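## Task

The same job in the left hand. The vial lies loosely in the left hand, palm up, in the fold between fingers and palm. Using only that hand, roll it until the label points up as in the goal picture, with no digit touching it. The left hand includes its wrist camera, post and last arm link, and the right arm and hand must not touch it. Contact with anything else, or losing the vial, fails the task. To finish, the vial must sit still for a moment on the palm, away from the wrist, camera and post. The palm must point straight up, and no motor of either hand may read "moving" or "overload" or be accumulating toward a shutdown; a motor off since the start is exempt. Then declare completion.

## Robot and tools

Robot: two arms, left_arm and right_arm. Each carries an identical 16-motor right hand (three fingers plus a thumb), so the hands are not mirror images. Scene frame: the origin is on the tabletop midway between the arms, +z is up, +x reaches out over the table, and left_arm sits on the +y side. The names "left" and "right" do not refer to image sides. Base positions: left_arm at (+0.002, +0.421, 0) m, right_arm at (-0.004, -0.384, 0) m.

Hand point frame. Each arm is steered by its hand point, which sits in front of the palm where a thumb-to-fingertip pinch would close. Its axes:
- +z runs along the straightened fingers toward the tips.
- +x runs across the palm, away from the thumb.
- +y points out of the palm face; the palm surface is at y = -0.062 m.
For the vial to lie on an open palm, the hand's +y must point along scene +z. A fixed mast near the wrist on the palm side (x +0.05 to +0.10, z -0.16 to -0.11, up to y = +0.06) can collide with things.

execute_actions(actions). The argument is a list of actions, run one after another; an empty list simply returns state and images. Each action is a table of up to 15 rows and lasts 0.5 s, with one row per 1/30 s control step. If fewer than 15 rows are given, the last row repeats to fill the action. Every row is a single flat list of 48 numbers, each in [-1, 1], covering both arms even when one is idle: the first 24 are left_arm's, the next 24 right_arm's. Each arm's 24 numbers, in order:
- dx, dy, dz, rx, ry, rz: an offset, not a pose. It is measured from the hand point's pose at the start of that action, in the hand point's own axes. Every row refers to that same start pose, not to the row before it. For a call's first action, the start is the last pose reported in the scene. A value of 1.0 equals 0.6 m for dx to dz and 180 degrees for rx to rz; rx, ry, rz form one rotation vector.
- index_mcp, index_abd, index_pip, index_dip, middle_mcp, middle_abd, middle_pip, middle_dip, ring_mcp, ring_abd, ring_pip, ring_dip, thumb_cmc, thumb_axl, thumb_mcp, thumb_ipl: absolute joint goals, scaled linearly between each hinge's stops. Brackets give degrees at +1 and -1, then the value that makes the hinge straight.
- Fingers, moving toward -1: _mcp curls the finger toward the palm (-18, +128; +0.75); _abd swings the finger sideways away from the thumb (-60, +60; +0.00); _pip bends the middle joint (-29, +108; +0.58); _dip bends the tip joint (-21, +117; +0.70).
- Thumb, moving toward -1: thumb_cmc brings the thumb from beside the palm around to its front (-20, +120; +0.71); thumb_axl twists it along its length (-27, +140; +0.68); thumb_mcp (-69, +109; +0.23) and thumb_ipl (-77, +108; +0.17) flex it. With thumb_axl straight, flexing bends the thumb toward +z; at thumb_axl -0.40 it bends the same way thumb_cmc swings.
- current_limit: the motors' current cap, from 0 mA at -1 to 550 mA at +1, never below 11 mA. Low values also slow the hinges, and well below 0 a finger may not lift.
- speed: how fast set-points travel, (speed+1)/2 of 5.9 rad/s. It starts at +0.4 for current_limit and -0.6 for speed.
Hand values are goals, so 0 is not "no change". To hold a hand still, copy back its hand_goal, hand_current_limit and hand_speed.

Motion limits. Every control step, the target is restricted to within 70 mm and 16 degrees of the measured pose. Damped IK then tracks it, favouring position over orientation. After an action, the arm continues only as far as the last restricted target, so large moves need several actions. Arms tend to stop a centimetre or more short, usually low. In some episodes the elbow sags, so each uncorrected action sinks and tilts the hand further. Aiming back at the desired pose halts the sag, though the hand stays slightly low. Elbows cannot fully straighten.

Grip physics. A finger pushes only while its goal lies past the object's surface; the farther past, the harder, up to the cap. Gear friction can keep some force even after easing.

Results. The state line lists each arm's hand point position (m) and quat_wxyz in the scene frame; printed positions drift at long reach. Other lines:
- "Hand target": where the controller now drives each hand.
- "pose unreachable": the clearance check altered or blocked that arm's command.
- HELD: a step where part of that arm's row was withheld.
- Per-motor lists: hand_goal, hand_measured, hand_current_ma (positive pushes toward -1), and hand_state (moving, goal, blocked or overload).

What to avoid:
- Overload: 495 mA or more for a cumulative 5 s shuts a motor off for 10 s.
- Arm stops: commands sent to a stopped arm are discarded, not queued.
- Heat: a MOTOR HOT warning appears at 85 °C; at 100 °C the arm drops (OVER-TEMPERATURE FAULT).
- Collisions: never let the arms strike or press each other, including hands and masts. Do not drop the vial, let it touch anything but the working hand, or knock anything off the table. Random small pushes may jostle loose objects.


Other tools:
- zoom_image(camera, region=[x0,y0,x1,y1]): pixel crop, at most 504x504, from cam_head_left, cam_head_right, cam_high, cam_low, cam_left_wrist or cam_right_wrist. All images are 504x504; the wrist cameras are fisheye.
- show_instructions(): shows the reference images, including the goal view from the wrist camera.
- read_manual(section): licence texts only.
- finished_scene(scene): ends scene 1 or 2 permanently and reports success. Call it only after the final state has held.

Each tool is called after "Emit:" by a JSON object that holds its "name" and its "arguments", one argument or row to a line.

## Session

Emit:
{"name": "execute_actions", "arguments": {
  "actions": []
}}

Emit:
{"name": "show_instructions", "arguments": {

}}

Scene clock: 0.00 s.
left_arm: end_effector_position=(+0.3892, +0.1079, +0.4147) hand_goal=(+0.046, +0.000, -0.008, +0.280, +0.046, +0.000, -0.008, +0.280, +0.046, +0.000, -0.008, +0.280, -0.104, +0.266, +0.032, -0.018) hand_measured=(+0.062, +0.000, -0.006, +0.282, +0.060, +0.000, -0.006, +0.282, +0.062, +0.000, -0.006, +0.282, -0.092, +0.270, +0.034, -0.016) hand_current_ma=(+83, +0, +14, +12, +84, +0, +13, +12, +83, +0, +13, +13, +70, +28, +12, +11) hand_state=(goal, overload, goal, goal, goal, goal, goal, goal, goal, goal, goal, goal, goal, goal, goal, goal) hand_current_limit=0.40 hand_speed=-0.60 end_effector_quat_wxyz=(+0.647, +0.635, +0.298, +0.298) | right_arm: end_effector_position=(+0.3583, -0.7486, +0.5984) hand_goal=(+0.754, +0.000, +0.576, +0.696, +0.754, +0.000, +0.576, +0.696, +0.754, +0.000, +0.576, +0.696, +0.714, +0.678, +0.226, +0.168) hand_measured=(+0.754, +0.000, +0.576, +0.696, +0.754, +0.000, +0.576, +0.696, +0.754, +0.000, +0.576, +0.696, +0.714, +0.678, +0.226, +0.168) hand_current_ma=(+0, +0, +0, +0, +0, +0, +0, +0, +0, +0, +0, +0, +0, +0, +0, +0) hand_state=(goal, goal, goal, goal, goal, goal, goal, goal, goal, goal, goal, goal, goal, goal, goal, goal) hand_current_limit=0.40 hand_speed=-0.60 end_effector_quat_wxyz=(+0.645, +0.642, +0.281, +0.305)
Joint positions: left_arm=[-0.751  1.105  0.633  0.488  0.101 -0.009] | right_arm=[-0.755  1.029  1.081 -0.033 -0.035  0.03 ]
Joint velocities: left_arm=[-0.015 -0.005 -0.007 -0.002 -0.081 -0.081] | right_arm=[-0.015 -0.015  0.002 -0.007  0.081 -0.007]
Motor temperatures (°C, as the motors report them): left_arm=[22 21 25 24 23 20] | right_arm=[22 20 26 20 21 23]
Hand target (left_arm): +0.392, +0.106, +0.428; +0.655, +0.627, +0.293, +0.303
Hand target (right_arm): +0.353, -0.744, +0.625; +0.661, +0.625, +0.275, +0.312

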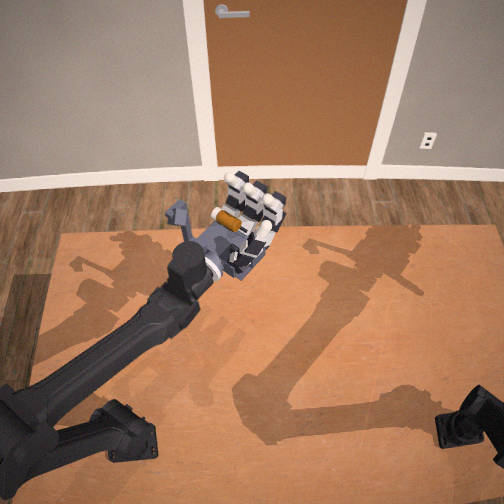

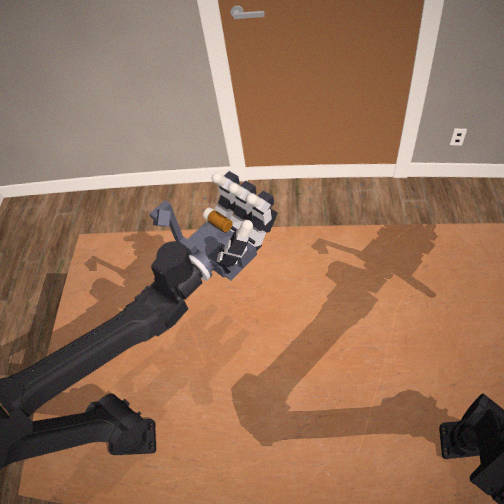

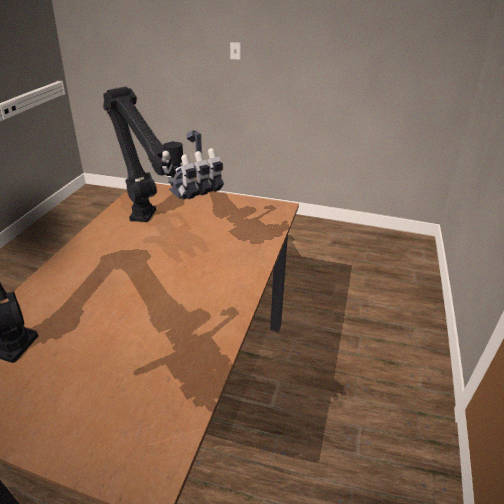

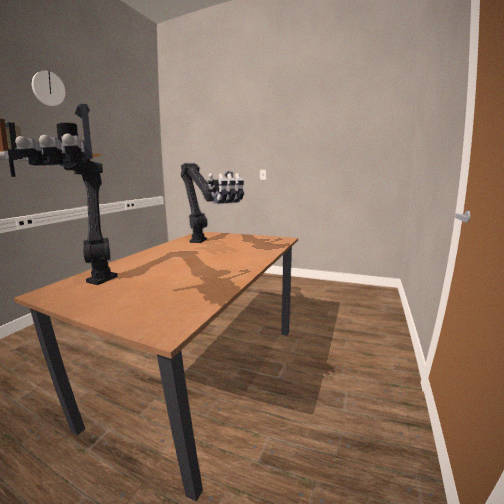

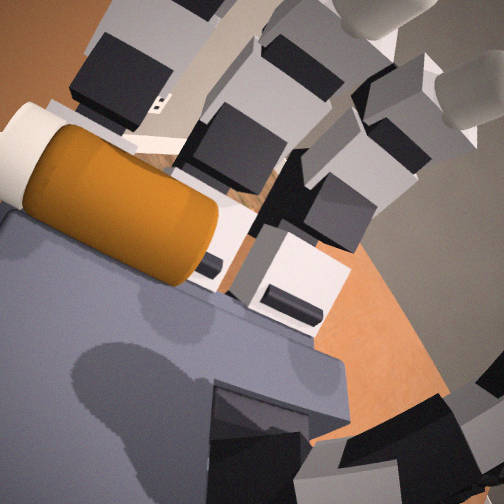

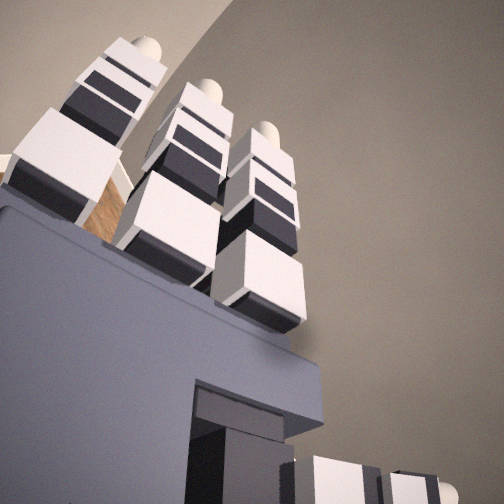

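Reference images for this scene: goal picture from the wrist camera place.

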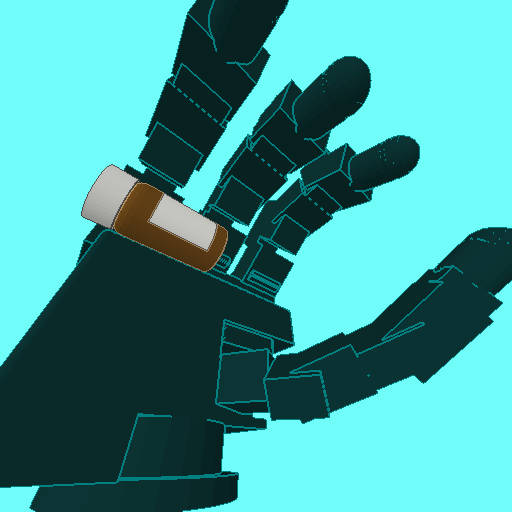

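Emit:
{"name": "execute_actions", "arguments": {
  "actions": [
    [[0,0.022,0,-0.008,0,0,0.1,0,0,0.28,-0.1,0,-0.7,0,-0.1,0,-0.7,0,0.5,0.266,0.2,0.1,0.4,-0.1, 0,0.044,0,-0.015,0,0,0.754,0,0.576,0.696,0.754,0,0.576,0.696,0.754,0,0.576,0.696,0.714,0.678,0.226,0.168,0.4,-0.6]],
    [[0,0.022,0,-0.008,0,0,0.1,0,0,0.28,-0.3,0,-0.7,-0.05,-0.3,0,-0.7,-0.05,0.5,0.266,0.2,0.1,0.4,-0.3, 0,0.044,0,-0.015,0,0,0.754,0,0.576,0.696,0.754,0,0.576,0.696,0.754,0,0.576,0.696,0.714,0.678,0.226,0.168,0.4,-0.6]],
    [[0,0.022,0,-0.008,0,0,0.1,0,0,0.28,-0.3,0,-0.7,-0.8,-0.3,0,-0.7,-0.8,0.5,0.266,0.2,0.1,0.4,-0.3, 0,0.044,0,-0.015,0,0,0.754,0,0.576,0.696,0.754,0,0.576,0.696,0.754,0,0.576,0.696,0.714,0.678,0.226,0.168,0.4,-0.6]],
    [[0,0.022,0,-0.008,0,0,0.1,0,0,0.28,0.2,0,-0.7,-0.8,0.2,0,-0.7,-0.8,0.5,0.266,0.2,0.1,0.4,-0.3, 0,0.044,0,-0.015,0,0,0.754,0,0.576,0.696,0.754,0,0.576,0.696,0.754,0,0.576,0.696,0.714,0.678,0.226,0.168,0.4,-0.6]],
    [[0,0.022,0,-0.008,0,0,0.1,0,0,0.28,0.2,0,-0.55,0,0.2,0,-0.55,0,0.5,0.266,0.2,0.1,0.4,-0.3, 0,0.044,0,-0.015,0,0,0.754,0,0.576,0.696,0.754,0,0.576,0.696,0.754,0,0.576,0.696,0.714,0.678,0.226,0.168,0.4,-0.6]],
    [[0,0.022,0,-0.008,0,0,0.1,0,0,0.28,0.2,0,-0.45,0.1,0.2,0,-0.45,0.1,0.5,0.266,0.2,0.1,0.4,-0.3, 0,0.044,0,-0.015,0,0,0.754,0,0.576,0.696,0.754,0,0.576,0.696,0.754,0,0.576,0.696,0.714,0.678,0.226,0.168,0.4,-0.6]],
    [[0,0.022,0,-0.008,0,0,0.1,0,0,0.28,-0.1,0,-0.7,0,-0.1,0,-0.7,0,0.5,0.266,0.2,0.1,0.4,-0.3, 0,0.044,0,-0.015,0,0,0.754,0,0.576,0.696,0.754,0,0.576,0.696,0.754,0,0.576,0.696,0.714,0.678,0.226,0.168,0.4,-0.6]],
    [[0,0.022,0,-0.008,0,0,0.1,0,0,0.28,-0.3,0,-0.7,-0.05,-0.3,0,-0.7,-0.05,0.5,0.266,0.2,0.1,0.4,-0.3, 0,0.044,0,-0.015,0,0,0.754,0,0.576,0.696,0.754,0,0.576,0.696,0.754,0,0.576,0.696,0.714,0.678,0.226,0.168,0.4,-0.6]],
    [[0,0.022,0,-0.008,0,0,0.1,0,0,0.28,-0.3,0,-0.7,-0.8,-0.3,0,-0.7,-0.8,0.5,0.266,0.2,0.1,0.4,-0.3, 0,0.044,0,-0.015,0,0,0.754,0,0.576,0.696,0.754,0,0.576,0.696,0.754,0,0.576,0.696,0.714,0.678,0.226,0.168,0.4,-0.6]],
    [[0,0.022,0,-0.008,0,0,0.1,0,0,0.28,0.2,0,-0.7,-0.8,0.2,0,-0.7,-0.8,0.5,0.266,0.2,0.1,0.4,-0.3, 0,0.044,0,-0.015,0,0,0.754,0,0.576,0.696,0.754,0,0.576,0.696,0.754,0,0.576,0.696,0.714,0.678,0.226,0.168,0.4,-0.6]],
    [[0,0.022,0,-0.008,0,0,0.1,0,0,0.28,0.2,0,-0.55,0,0.2,0,-0.55,0,0.5,0.266,0.2,0.1,0.4,-0.3, 0,0.044,0,-0.015,0,0,0.754,0,0.576,0.696,0.754,0,0.576,0.696,0.754,0,0.576,0.696,0.714,0.678,0.226,0.168,0.4,-0.6]],
    [[0,0.022,0,-0.008,0,0,0.1,0,0,0.28,0.2,0,-0.3,0.1,0.2,0,-0.3,0.1,0.5,0.266,0.2,0.1,0.4,-0.3, 0,0.044,0,-0.015,0,0,0.754,0,0.576,0.696,0.754,0,0.576,0.696,0.754,0,0.576,0.696,0.714,0.678,0.226,0.168,0.4,-0.6]]
  ]
}}

Scene clock: 6.83 s.
left_arm: end_effector_position=(+0.3890, +0.1081, +0.4152) hand_goal=(+0.100, +0.000, +0.000, +0.280, +0.200, +0.000, -0.300, +0.100, +0.200, +0.000, -0.300, +0.100, +0.500, +0.266, +0.200, +0.100) hand_measured=(+0.104, +0.000, -0.002, +0.282, +0.204, +0.000, -0.304, +0.096, +0.204, +0.000, -0.304, +0.096, +0.508, +0.270, +0.202, +0.098) hand_current_ma=(+26, +0, -12, +12, +24, +0, -21, -19, +25, +0, -21, -21, +50, +20, +8, -8) hand_state=(goal, overload, goal, goal, goal, goal, goal, goal, goal, goal, goal, goal, goal, goal, goal, goal) hand_current_limit=0.40 hand_speed=-0.30 end_effector_quat_wxyz=(+0.648, +0.635, +0.298, +0.298) | right_arm: end_effector_position=(+0.3583, -0.7486, +0.5984) hand_goal=(+0.754, +0.000, +0.576, +0.696, +0.754, +0.000, +0.576, +0.696, +0.754, +0.000, +0.576, +0.696, +0.714, +0.678, +0.226, +0.168) hand_measured=(+0.762, +0.000, +0.576, +0.696, +0.764, +0.000, +0.576, +0.696, +0.764, +0.000, +0.576, +0.696, +0.724, +0.678, +0.226, +0.168) hand_current_ma=(+52, +0, +5, +0, +54, +0, +5, +0, +52, +0, +5, +0, +55, -4, -1, -2) hand_state=(goal, goal, goal, goal, goal, goal, goal, goal, goal, goal, goal, goal, goal, goal, goal, goal) hand_current_limit=0.40 hand_speed=-0.60 end_effector_quat_wxyz=(+0.645, +0.642, +0.281, +0.305)
Joint positions: left_arm=[-0.751  1.104  0.633  0.488  0.101 -0.009] | right_arm=[-0.755  1.029  1.081 -0.033 -0.035  0.03 ]
Joint velocities: left_arm=[-0.005 -0.015 -0.002 -0.007  0.037 -0.007] | right_arm=[-0.005  0.005 -0.017 -0.012  0.007 -0.007]
Motor temperatures (°C, as the motors report them): left_arm=[22 21 27 24 23 20] | right_arm=[22 20 30 20 21 23]
Hand target (left_arm): +0.389, +0.108, +0.428; +0.656, +0.626, +0.294, +0.302
Hand target (right_arm): +0.357, -0.748, +0.624; +0.660, +0.626, +0.274, +0.312
Off the commanded pose (left_arm): 0.013 m, 1 deg.
Off the commanded pose (right_arm): 0.026 m, 3 deg.
Step readings (end_effector_position; steps 1 to 15: 1st action; 16 to 30: 2nd action; 31 to 45: 3rd action; 46 to 60: 4th action; 61 to 75: 5th action; 76 to 90: 6th action; 91 to 105: 7th action; 106 to 120: 8th action; 121 to 135: 9th action; 136 to 150: 10th action; 151 to 165: 11th action; 166 to 180: 12th action):
0: left_arm (+0.3892, +0.1079, +0.4147) | right_arm (+0.3583, -0.7486, +0.5984)
1: left_arm (+0.3892, +0.1079, +0.4147) | right_arm (+0.3583, -0.7486, +0.5984)
2: left_arm (+0.3892, +0.1079, +0.4147) | right_arm (+0.3583, -0.7486, +0.5984)
4: left_arm (+0.3891, +0.1079, +0.4149) | right_arm (+0.3583, -0.7486, +0.5984)
8: left_arm (+0.3891, +0.1079, +0.4149) | right_arm (+0.3583, -0.7486, +0.5984)
15: left_arm (+0.3891, +0.1079, +0.4149) | right_arm (+0.3583, -0.7486, +0.5984)
16: left_arm (+0.3891, +0.1079, +0.4149) | right_arm (+0.3583, -0.7486, +0.5984)
17: left_arm (+0.3891, +0.1079, +0.4149) | right_arm (+0.3583, -0.7486, +0.5984)
19: left_arm (+0.3891, +0.1079, +0.4149) | right_arm (+0.3583, -0.7486, +0.5984)
23: left_arm (+0.3891, +0.1080, +0.4150) | right_arm (+0.3583, -0.7486, +0.5984)
30: left_arm (+0.3891, +0.1080, +0.4150) | right_arm (+0.3583, -0.7486, +0.5984)
31: left_arm (+0.3891, +0.1080, +0.4150) | right_arm (+0.3583, -0.7486, +0.5984)
32: left_arm (+0.3891, +0.1080, +0.4150) | right_arm (+0.3583, -0.7486, +0.5984)
34: left_arm (+0.3891, +0.1080, +0.4150) | right_arm (+0.3583, -0.7486, +0.5984)
38: left_arm (+0.3891, +0.1080, +0.4150) | right_arm (+0.3583, -0.7486, +0.5984)
45: left_arm (+0.3891, +0.1080, +0.4150) | right_arm (+0.3583, -0.7486, +0.5984)
46: left_arm (+0.3891, +0.1080, +0.4150) | right_arm (+0.3583, -0.7486, +0.5984)
47: left_arm (+0.3891, +0.1080, +0.4150) | right_arm (+0.3583, -0.7486, +0.5984)
49: left_arm (+0.3891, +0.1080, +0.4150) | right_arm (+0.3583, -0.7486, +0.5984)
53: left_arm (+0.3891, +0.1080, +0.4150) | right_arm (+0.3583, -0.7486, +0.5984)
60: left_arm (+0.3891, +0.1080, +0.4150) | right_arm (+0.3583, -0.7486, +0.5984)
61: left_arm (+0.3891, +0.1080, +0.4150) | right_arm (+0.3583, -0.7486, +0.5984)
62: left_arm (+0.3891, +0.1080, +0.4150) | right_arm (+0.3583, -0.7486, +0.5984)
64: left_arm (+0.3891, +0.1080, +0.4150) | right_arm (+0.3583, -0.7486, +0.5984)
68: left_arm (+0.3891, +0.1080, +0.4150) | right_arm (+0.3583, -0.7486, +0.5984)
75: left_arm (+0.3891, +0.1080, +0.4150) | right_arm (+0.3583, -0.7486, +0.5984)
76: left_arm (+0.3891, +0.1080, +0.4150) | right_arm (+0.3583, -0.7486, +0.5984)
77: left_arm (+0.3891, +0.1080, +0.4150) | right_arm (+0.3583, -0.7486, +0.5984)
79: left_arm (+0.3891, +0.1080, +0.4150) | right_arm (+0.3583, -0.7486, +0.5984)
83: left_arm (+0.3891, +0.1080, +0.4150) | right_arm (+0.3583, -0.7486, +0.5984)
90: left_arm (+0.3891, +0.1080, +0.4150) | right_arm (+0.3583, -0.7486, +0.5984)
91: left_arm (+0.3891, +0.1080, +0.4150) | right_arm (+0.3583, -0.7486, +0.5984)
92: left_arm (+0.3891, +0.1080, +0.4150) | right_arm (+0.3583, -0.7486, +0.5984)
94: left_arm (+0.3891, +0.1080, +0.4150) | right_arm (+0.3583, -0.7486, +0.5984)
98: left_arm (+0.3891, +0.1080, +0.4150) | right_arm (+0.3583, -0.7486, +0.5984)
105: left_arm (+0.3891, +0.1080, +0.4150) | right_arm (+0.3583, -0.7486, +0.5984)
106: left_arm (+0.3891, +0.1080, +0.4150) | right_arm (+0.3583, -0.7486, +0.5984)
107: left_arm (+0.3891, +0.1080, +0.4150) | right_arm (+0.3583, -0.7486, +0.5984)
109: left_arm (+0.3890, +0.1081, +0.4152) | right_arm (+0.3583, -0.7486, +0.5984)
113: left_arm (+0.3890, +0.1081, +0.4152) | right_arm (+0.3583, -0.7486, +0.5984)
120: left_arm (+0.3890, +0.1081, +0.4152) | right_arm (+0.3583, -0.7486, +0.5984)
121: left_arm (+0.3890, +0.1081, +0.4152) | right_arm (+0.3583, -0.7486, +0.5984)
122: left_arm (+0.3890, +0.1081, +0.4152) | right_arm (+0.3583, -0.7486, +0.5984)
124: left_arm (+0.3890, +0.1081, +0.4152) | right_arm (+0.3583, -0.7486, +0.5984)
128: left_arm (+0.3890, +0.1081, +0.4152) | right_arm (+0.3583, -0.7486, +0.5984)
135: left_arm (+0.3890, +0.1081, +0.4152) | right_arm (+0.3583, -0.7486, +0.5984)
136: left_arm (+0.3890, +0.1081, +0.4152) | right_arm (+0.3583, -0.7486, +0.5984)
137: left_arm (+0.3890, +0.1081, +0.4152) | right_arm (+0.3583, -0.7486, +0.5984)
139: left_arm (+0.3890, +0.1081, +0.4152) | right_arm (+0.3583, -0.7486, +0.5984)
143: left_arm (+0.3890, +0.1081, +0.4152) | right_arm (+0.3583, -0.7486, +0.5984)
150: left_arm (+0.3890, +0.1081, +0.4152) | right_arm (+0.3583, -0.7486, +0.5984)
151: left_arm (+0.3890, +0.1081, +0.4152) | right_arm (+0.3583, -0.7486, +0.5984)
152: left_arm (+0.3890, +0.1081, +0.4152) | right_arm (+0.3583, -0.7486, +0.5984)
154: left_arm (+0.3890, +0.1081, +0.4152) | right_arm (+0.3583, -0.7486, +0.5984)
158: left_arm (+0.3890, +0.1081, +0.4152) | right_arm (+0.3583, -0.7486, +0.5984)
165: left_arm (+0.3890, +0.1081, +0.4152) | right_arm (+0.3583, -0.7486, +0.5984)
166: left_arm (+0.3890, +0.1081, +0.4152) | right_arm (+0.3583, -0.7486, +0.5984)
167: left_arm (+0.3890, +0.1081, +0.4152) | right_arm (+0.3583, -0.7486, +0.5984)
169: left_arm (+0.3890, +0.1081, +0.4152) | right_arm (+0.3583, -0.7486, +0.5984)
173: left_arm (+0.3890, +0.1081, +0.4152) | right_arm (+0.3583, -0.7486, +0.5984)
180: end_effector_position above

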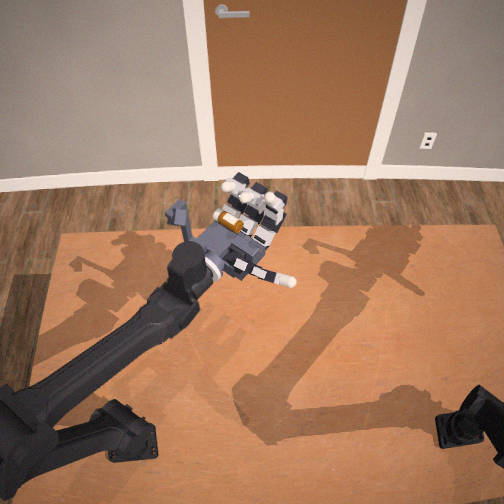

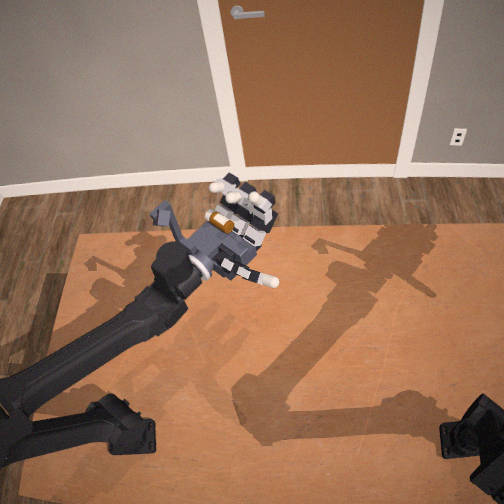

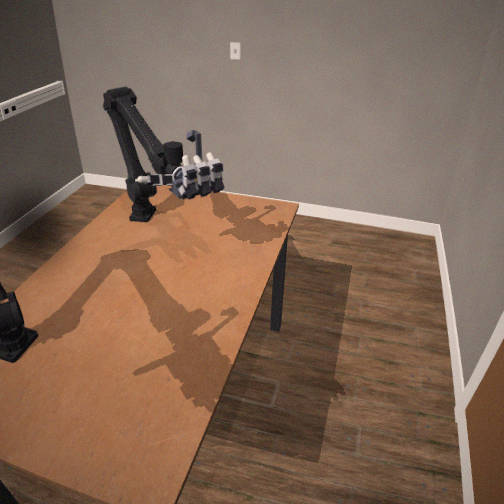

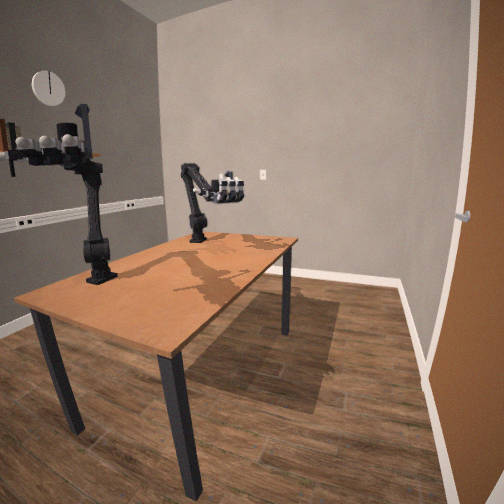

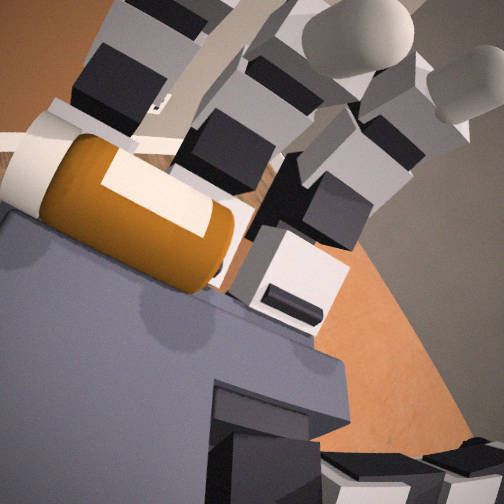

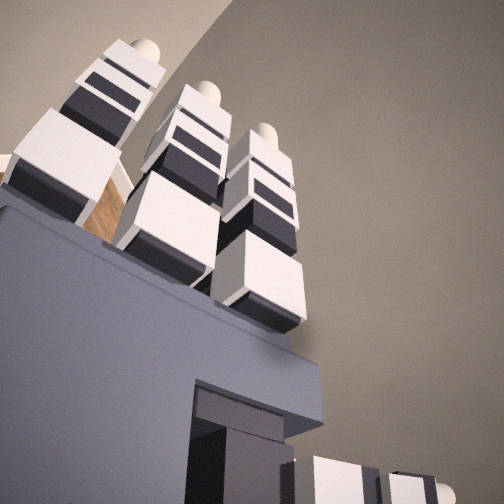

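Emit:
{"name": "execute_actions", "arguments": {
  "actions": [
    [[0,0.022,0,-0.008,0,0,0.1,0,0,0.28,-0.1,0,-0.7,0,-0.1,0,-0.7,0,0.5,0.266,0.2,0.1,0.4,-0.2, 0,0.044,0,-0.015,0,0,0.754,0,0.576,0.696,0.754,0,0.576,0.696,0.754,0,0.576,0.696,0.714,0.678,0.226,0.168,0.4,-0.6]],
    [[0,0.022,0,-0.008,0,0,0.1,0,0,0.28,-0.3,0,-0.7,-0.05,-0.3,0,-0.7,-0.05,0.5,0.266,0.2,0.1,0.4,-0.3, 0,0.044,0,-0.015,0,0,0.754,0,0.576,0.696,0.754,0,0.576,0.696,0.754,0,0.576,0.696,0.714,0.678,0.226,0.168,0.4,-0.6]],
    [[0,0.022,0,-0.008,0,0,0.1,0,0,0.28,-0.3,0,-0.7,-0.8,-0.3,0,-0.7,-0.8,0.5,0.266,0.2,0.1,0.4,-0.3, 0,0.044,0,-0.015,0,0,0.754,0,0.576,0.696,0.754,0,0.576,0.696,0.754,0,0.576,0.696,0.714,0.678,0.226,0.168,0.4,-0.6]],
    [[0,0.022,0,-0.008,0,0,0.1,0,0,0.28,0.0,0,-0.7,-0.8,0.0,0,-0.7,-0.8,0.5,0.266,0.2,0.1,0.4,-0.3, 0,0.044,0,-0.015,0,0,0.754,0,0.576,0.696,0.754,0,0.576,0.696,0.754,0,0.576,0.696,0.714,0.678,0.226,0.168,0.4,-0.6]],
    [[0,0.022,0,-0.008,0,0,0.1,0,0,0.28,0.0,0,-0.55,0,0.0,0,-0.55,0,0.5,0.266,0.2,0.1,0.4,-0.3, 0,0.044,0,-0.015,0,0,0.754,0,0.576,0.696,0.754,0,0.576,0.696,0.754,0,0.576,0.696,0.714,0.678,0.226,0.168,0.4,-0.6]],
    [[0,0.022,0,-0.008,0,0,0.1,0,0,0.28,0.0,0,-0.4,0.1,0.0,0,-0.4,0.1,0.5,0.266,0.2,0.1,0.4,-0.3, 0,0.044,0,-0.015,0,0,0.754,0,0.576,0.696,0.754,0,0.576,0.696,0.754,0,0.576,0.696,0.714,0.678,0.226,0.168,0.4,-0.6]],
    [[0,0.022,0,-0.008,0,0,0.5,0,0,0.28,0.95,0,-0.5,0.1,0.95,0,-0.5,0.1,0.5,0.266,0.2,0.1,0.4,-0.2, 0,0.044,0,-0.015,0,0,0.754,0,0.576,0.696,0.754,0,0.576,0.696,0.754,0,0.576,0.696,0.714,0.678,0.226,0.168,0.4,-0.6]],
    [[0,0.022,0,-0.008,0,0,0.5,0,0,0.28,0.95,0,-0.5,0.1,0.95,0,-0.5,0.1,0.5,0.266,0.2,0.1,0.4,-0.2, 0,0.044,0,-0.015,0,0,0.754,0,0.576,0.696,0.754,0,0.576,0.696,0.754,0,0.576,0.696,0.714,0.678,0.226,0.168,0.4,-0.6]],
    [[0,0.022,0,-0.008,0,0,0.5,0,0,0.28,0.95,0,-0.5,0.1,0.95,0,-0.5,0.1,0.5,0.266,0.2,0.1,0.4,-0.2, 0,0.044,0,-0.015,0,0,0.754,0,0.576,0.696,0.754,0,0.576,0.696,0.754,0,0.576,0.696,0.714,0.678,0.226,0.168,0.4,-0.6]]
  ]
}}

Scene clock: 11.77 s.
left_arm: end_effector_position=(+0.3887, +0.1082, +0.4158) hand_goal=(+0.500, +0.000, +0.000, +0.280, +0.950, +0.000, -0.500, +0.100, +0.950, +0.000, -0.500, +0.100, +0.500, +0.266, +0.200, +0.100) hand_measured=(+0.508, +0.000, +0.000, +0.282, +0.956, +0.000, -0.498, +0.098, +0.958, +0.000, -0.498, +0.096, +0.508, +0.270, +0.202, +0.098) hand_current_ma=(+44, +0, -4, +12, +40, +0, +7, -15, +41, +0, +7, -17, +51, +20, +8, -8) hand_state=(goal, overload, goal, goal, goal, goal, goal, goal, goal, goal, goal, goal, goal, goal, goal, goal) hand_current_limit=0.40 hand_speed=-0.20 end_effector_quat_wxyz=(+0.648, +0.634, +0.298, +0.298) | right_arm: end_effector_position=(+0.3583, -0.7486, +0.5984) hand_goal=(+0.754, +0.000, +0.576, +0.696, +0.754, +0.000, +0.576, +0.696, +0.754, +0.000, +0.576, +0.696, +0.714, +0.678, +0.226, +0.168) hand_measured=(+0.762, +0.000, +0.576, +0.696, +0.764, +0.000, +0.576, +0.696, +0.764, +0.000, +0.576, +0.696, +0.724, +0.678, +0.226, +0.168) hand_current_ma=(+52, +0, +5, +0, +54, +0, +5, +0, +52, +0, +5, +0, +55, -4, -1, -2) hand_state=(goal, goal, goal, goal, goal, goal, goal, goal, goal, goal, goal, goal, goal, goal, goal, goal) hand_current_limit=0.40 hand_speed=-0.60 end_effector_quat_wxyz=(+0.645, +0.642, +0.281, +0.305)
Joint positions: left_arm=[-0.751  1.103  0.633  0.488  0.101 -0.009] | right_arm=[-0.755  1.029  1.081 -0.033 -0.035  0.03 ]
Joint velocities: left_arm=[-0.015  0.005  0.007 -0.012  0.125 -0.037] | right_arm=[ 0.005  0.015  0.012 -0.002 -0.037  0.022]
Motor temperatures (°C, as the motors report them): left_arm=[22 21 29 24 23 20] | right_arm=[22 21 32 20 21 23]
Hand target (left_arm): +0.388, +0.109, +0.429; +0.656, +0.626, +0.294, +0.302
Hand target (right_arm): +0.357, -0.748, +0.624; +0.660, +0.626, +0.274, +0.312
Off the commanded pose (left_arm): 0.013 m, 1 deg.
Off the commanded pose (right_arm): 0.026 m, 3 deg.
Step readings (end_effector_position; steps 1 to 15: 1st action; 16 to 30: 2nd action; 31 to 45: 3rd action; 46 to 60: 4th action; 61 to 75: 5th action; 76 to 90: 6th action; 91 to 105: 7th action; 106 to 120: 8th action; 121 to 135: 9th action):
0: left_arm (+0.3890, +0.1081, +0.4152) | right_arm (+0.3583, -0.7486, +0.5984)
1: left_arm (+0.3890, +0.1081, +0.4152) | right_arm (+0.3583, -0.7486, +0.5984)
2: left_arm (+0.3890, +0.1081, +0.4152) | right_arm (+0.3583, -0.7486, +0.5984)
4: left_arm (+0.3890, +0.1081, +0.4152) | right_arm (+0.3583, -0.7486, +0.5984)
8: left_arm (+0.3889, +0.1081, +0.4154) | right_arm (+0.3583, -0.7486, +0.5984)
15: left_arm (+0.3889, +0.1081, +0.4154) | right_arm (+0.3583, -0.7486, +0.5984)
16: left_arm (+0.3889, +0.1081, +0.4154) | right_arm (+0.3583, -0.7486, +0.5984)
17: left_arm (+0.3889, +0.1081, +0.4154) | right_arm (+0.3583, -0.7486, +0.5984)
19: left_arm (+0.3889, +0.1081, +0.4154) | right_arm (+0.3583, -0.7486, +0.5984)
23: left_arm (+0.3889, +0.1081, +0.4154) | right_arm (+0.3583, -0.7486, +0.5984)
30: left_arm (+0.3889, +0.1081, +0.4154) | right_arm (+0.3583, -0.7486, +0.5984)
31: left_arm (+0.3889, +0.1081, +0.4154) | right_arm (+0.3583, -0.7486, +0.5984)
32: left_arm (+0.3889, +0.1081, +0.4154) | right_arm (+0.3583, -0.7486, +0.5984)
34: left_arm (+0.3889, +0.1081, +0.4154) | right_arm (+0.3583, -0.7486, +0.5984)
38: left_arm (+0.3889, +0.1081, +0.4154) | right_arm (+0.3583, -0.7486, +0.5984)
45: left_arm (+0.3889, +0.1081, +0.4154) | right_arm (+0.3583, -0.7486, +0.5984)
46: left_arm (+0.3889, +0.1081, +0.4154) | right_arm (+0.3583, -0.7486, +0.5984)
47: left_arm (+0.3889, +0.1081, +0.4154) | right_arm (+0.3583, -0.7486, +0.5984)
49: left_arm (+0.3888, +0.1082, +0.4156) | right_arm (+0.3583, -0.7486, +0.5984)
53: left_arm (+0.3888, +0.1082, +0.4156) | right_arm (+0.3583, -0.7486, +0.5984)
60: left_arm (+0.3888, +0.1082, +0.4156) | right_arm (+0.3583, -0.7486, +0.5984)
61: left_arm (+0.3888, +0.1082, +0.4156) | right_arm (+0.3583, -0.7486, +0.5984)
62: left_arm (+0.3888, +0.1082, +0.4156) | right_arm (+0.3583, -0.7486, +0.5984)
64: left_arm (+0.3888, +0.1082, +0.4156) | right_arm (+0.3583, -0.7486, +0.5984)
68: left_arm (+0.3888, +0.1082, +0.4156) | right_arm (+0.3583, -0.7486, +0.5984)
75: left_arm (+0.3888, +0.1082, +0.4156) | right_arm (+0.3583, -0.7486, +0.5984)
76: left_arm (+0.3888, +0.1082, +0.4156) | right_arm (+0.3583, -0.7486, +0.5984)
77: left_arm (+0.3888, +0.1082, +0.4156) | right_arm (+0.3583, -0.7486, +0.5984)
79: left_arm (+0.3888, +0.1082, +0.4156) | right_arm (+0.3583, -0.7486, +0.5984)
83: left_arm (+0.3888, +0.1082, +0.4156) | right_arm (+0.3583, -0.7486, +0.5984)
90: left_arm (+0.3888, +0.1082, +0.4156) | right_arm (+0.3583, -0.7486, +0.5984)
91: left_arm (+0.3888, +0.1082, +0.4156) | right_arm (+0.3583, -0.7486, +0.5984)
92: left_arm (+0.3887, +0.1082, +0.4158) | right_arm (+0.3583, -0.7486, +0.5984)
94: left_arm (+0.3887, +0.1082, +0.4158) | right_arm (+0.3583, -0.7486, +0.5984)
98: left_arm (+0.3887, +0.1082, +0.4158) | right_arm (+0.3583, -0.7486, +0.5984)
105: left_arm (+0.3887, +0.1082, +0.4158) | right_arm (+0.3583, -0.7486, +0.5984)
106: left_arm (+0.3887, +0.1082, +0.4158) | right_arm (+0.3583, -0.7486, +0.5984)
107: left_arm (+0.3887, +0.1082, +0.4158) | right_arm (+0.3583, -0.7486, +0.5984)
109: left_arm (+0.3887, +0.1082, +0.4158) | right_arm (+0.3583, -0.7486, +0.5984)
113: left_arm (+0.3887, +0.1082, +0.4158) | right_arm (+0.3583, -0.7486, +0.5984)
120: left_arm (+0.3887, +0.1082, +0.4158) | right_arm (+0.3583, -0.7486, +0.5984)
121: left_arm (+0.3887, +0.1082, +0.4158) | right_arm (+0.3583, -0.7486, +0.5984)
122: left_arm (+0.3887, +0.1082, +0.4158) | right_arm (+0.3583, -0.7486, +0.5984)
124: left_arm (+0.3887, +0.1082, +0.4158) | right_arm (+0.3583, -0.7486, +0.5984)
128: left_arm (+0.3887, +0.1082, +0.4158) | right_arm (+0.3583, -0.7486, +0.5984)
135: end_effector_position above

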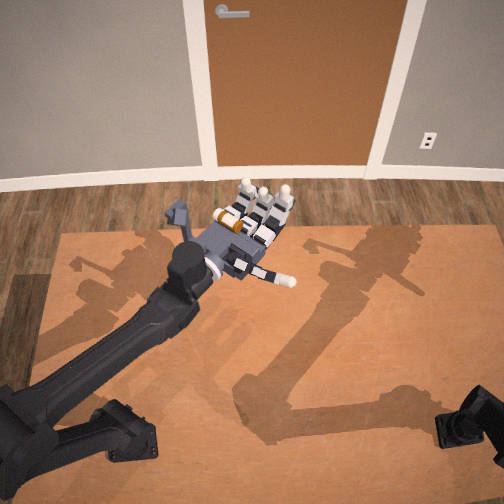

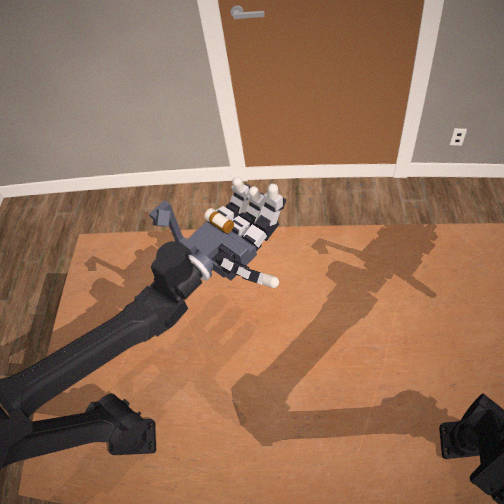

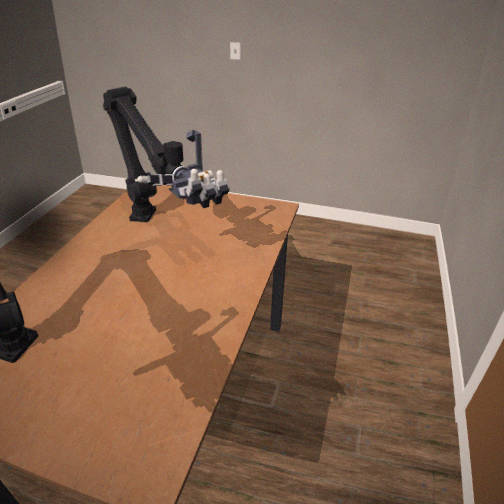

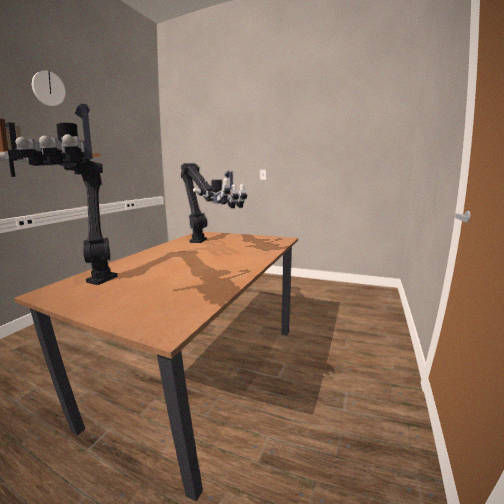

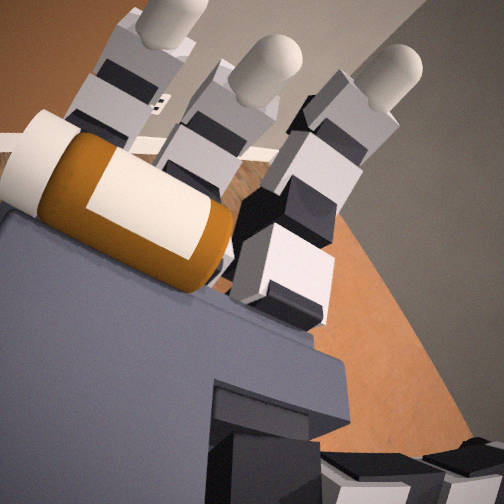

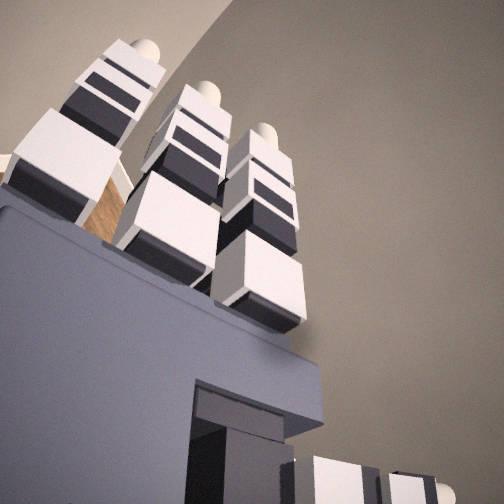

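Slightly past, similar to accepted scene 1.

Emit:
{"name": "finished_scene", "arguments": {
  "scene": 2
}}

The scene is finished: the task was done.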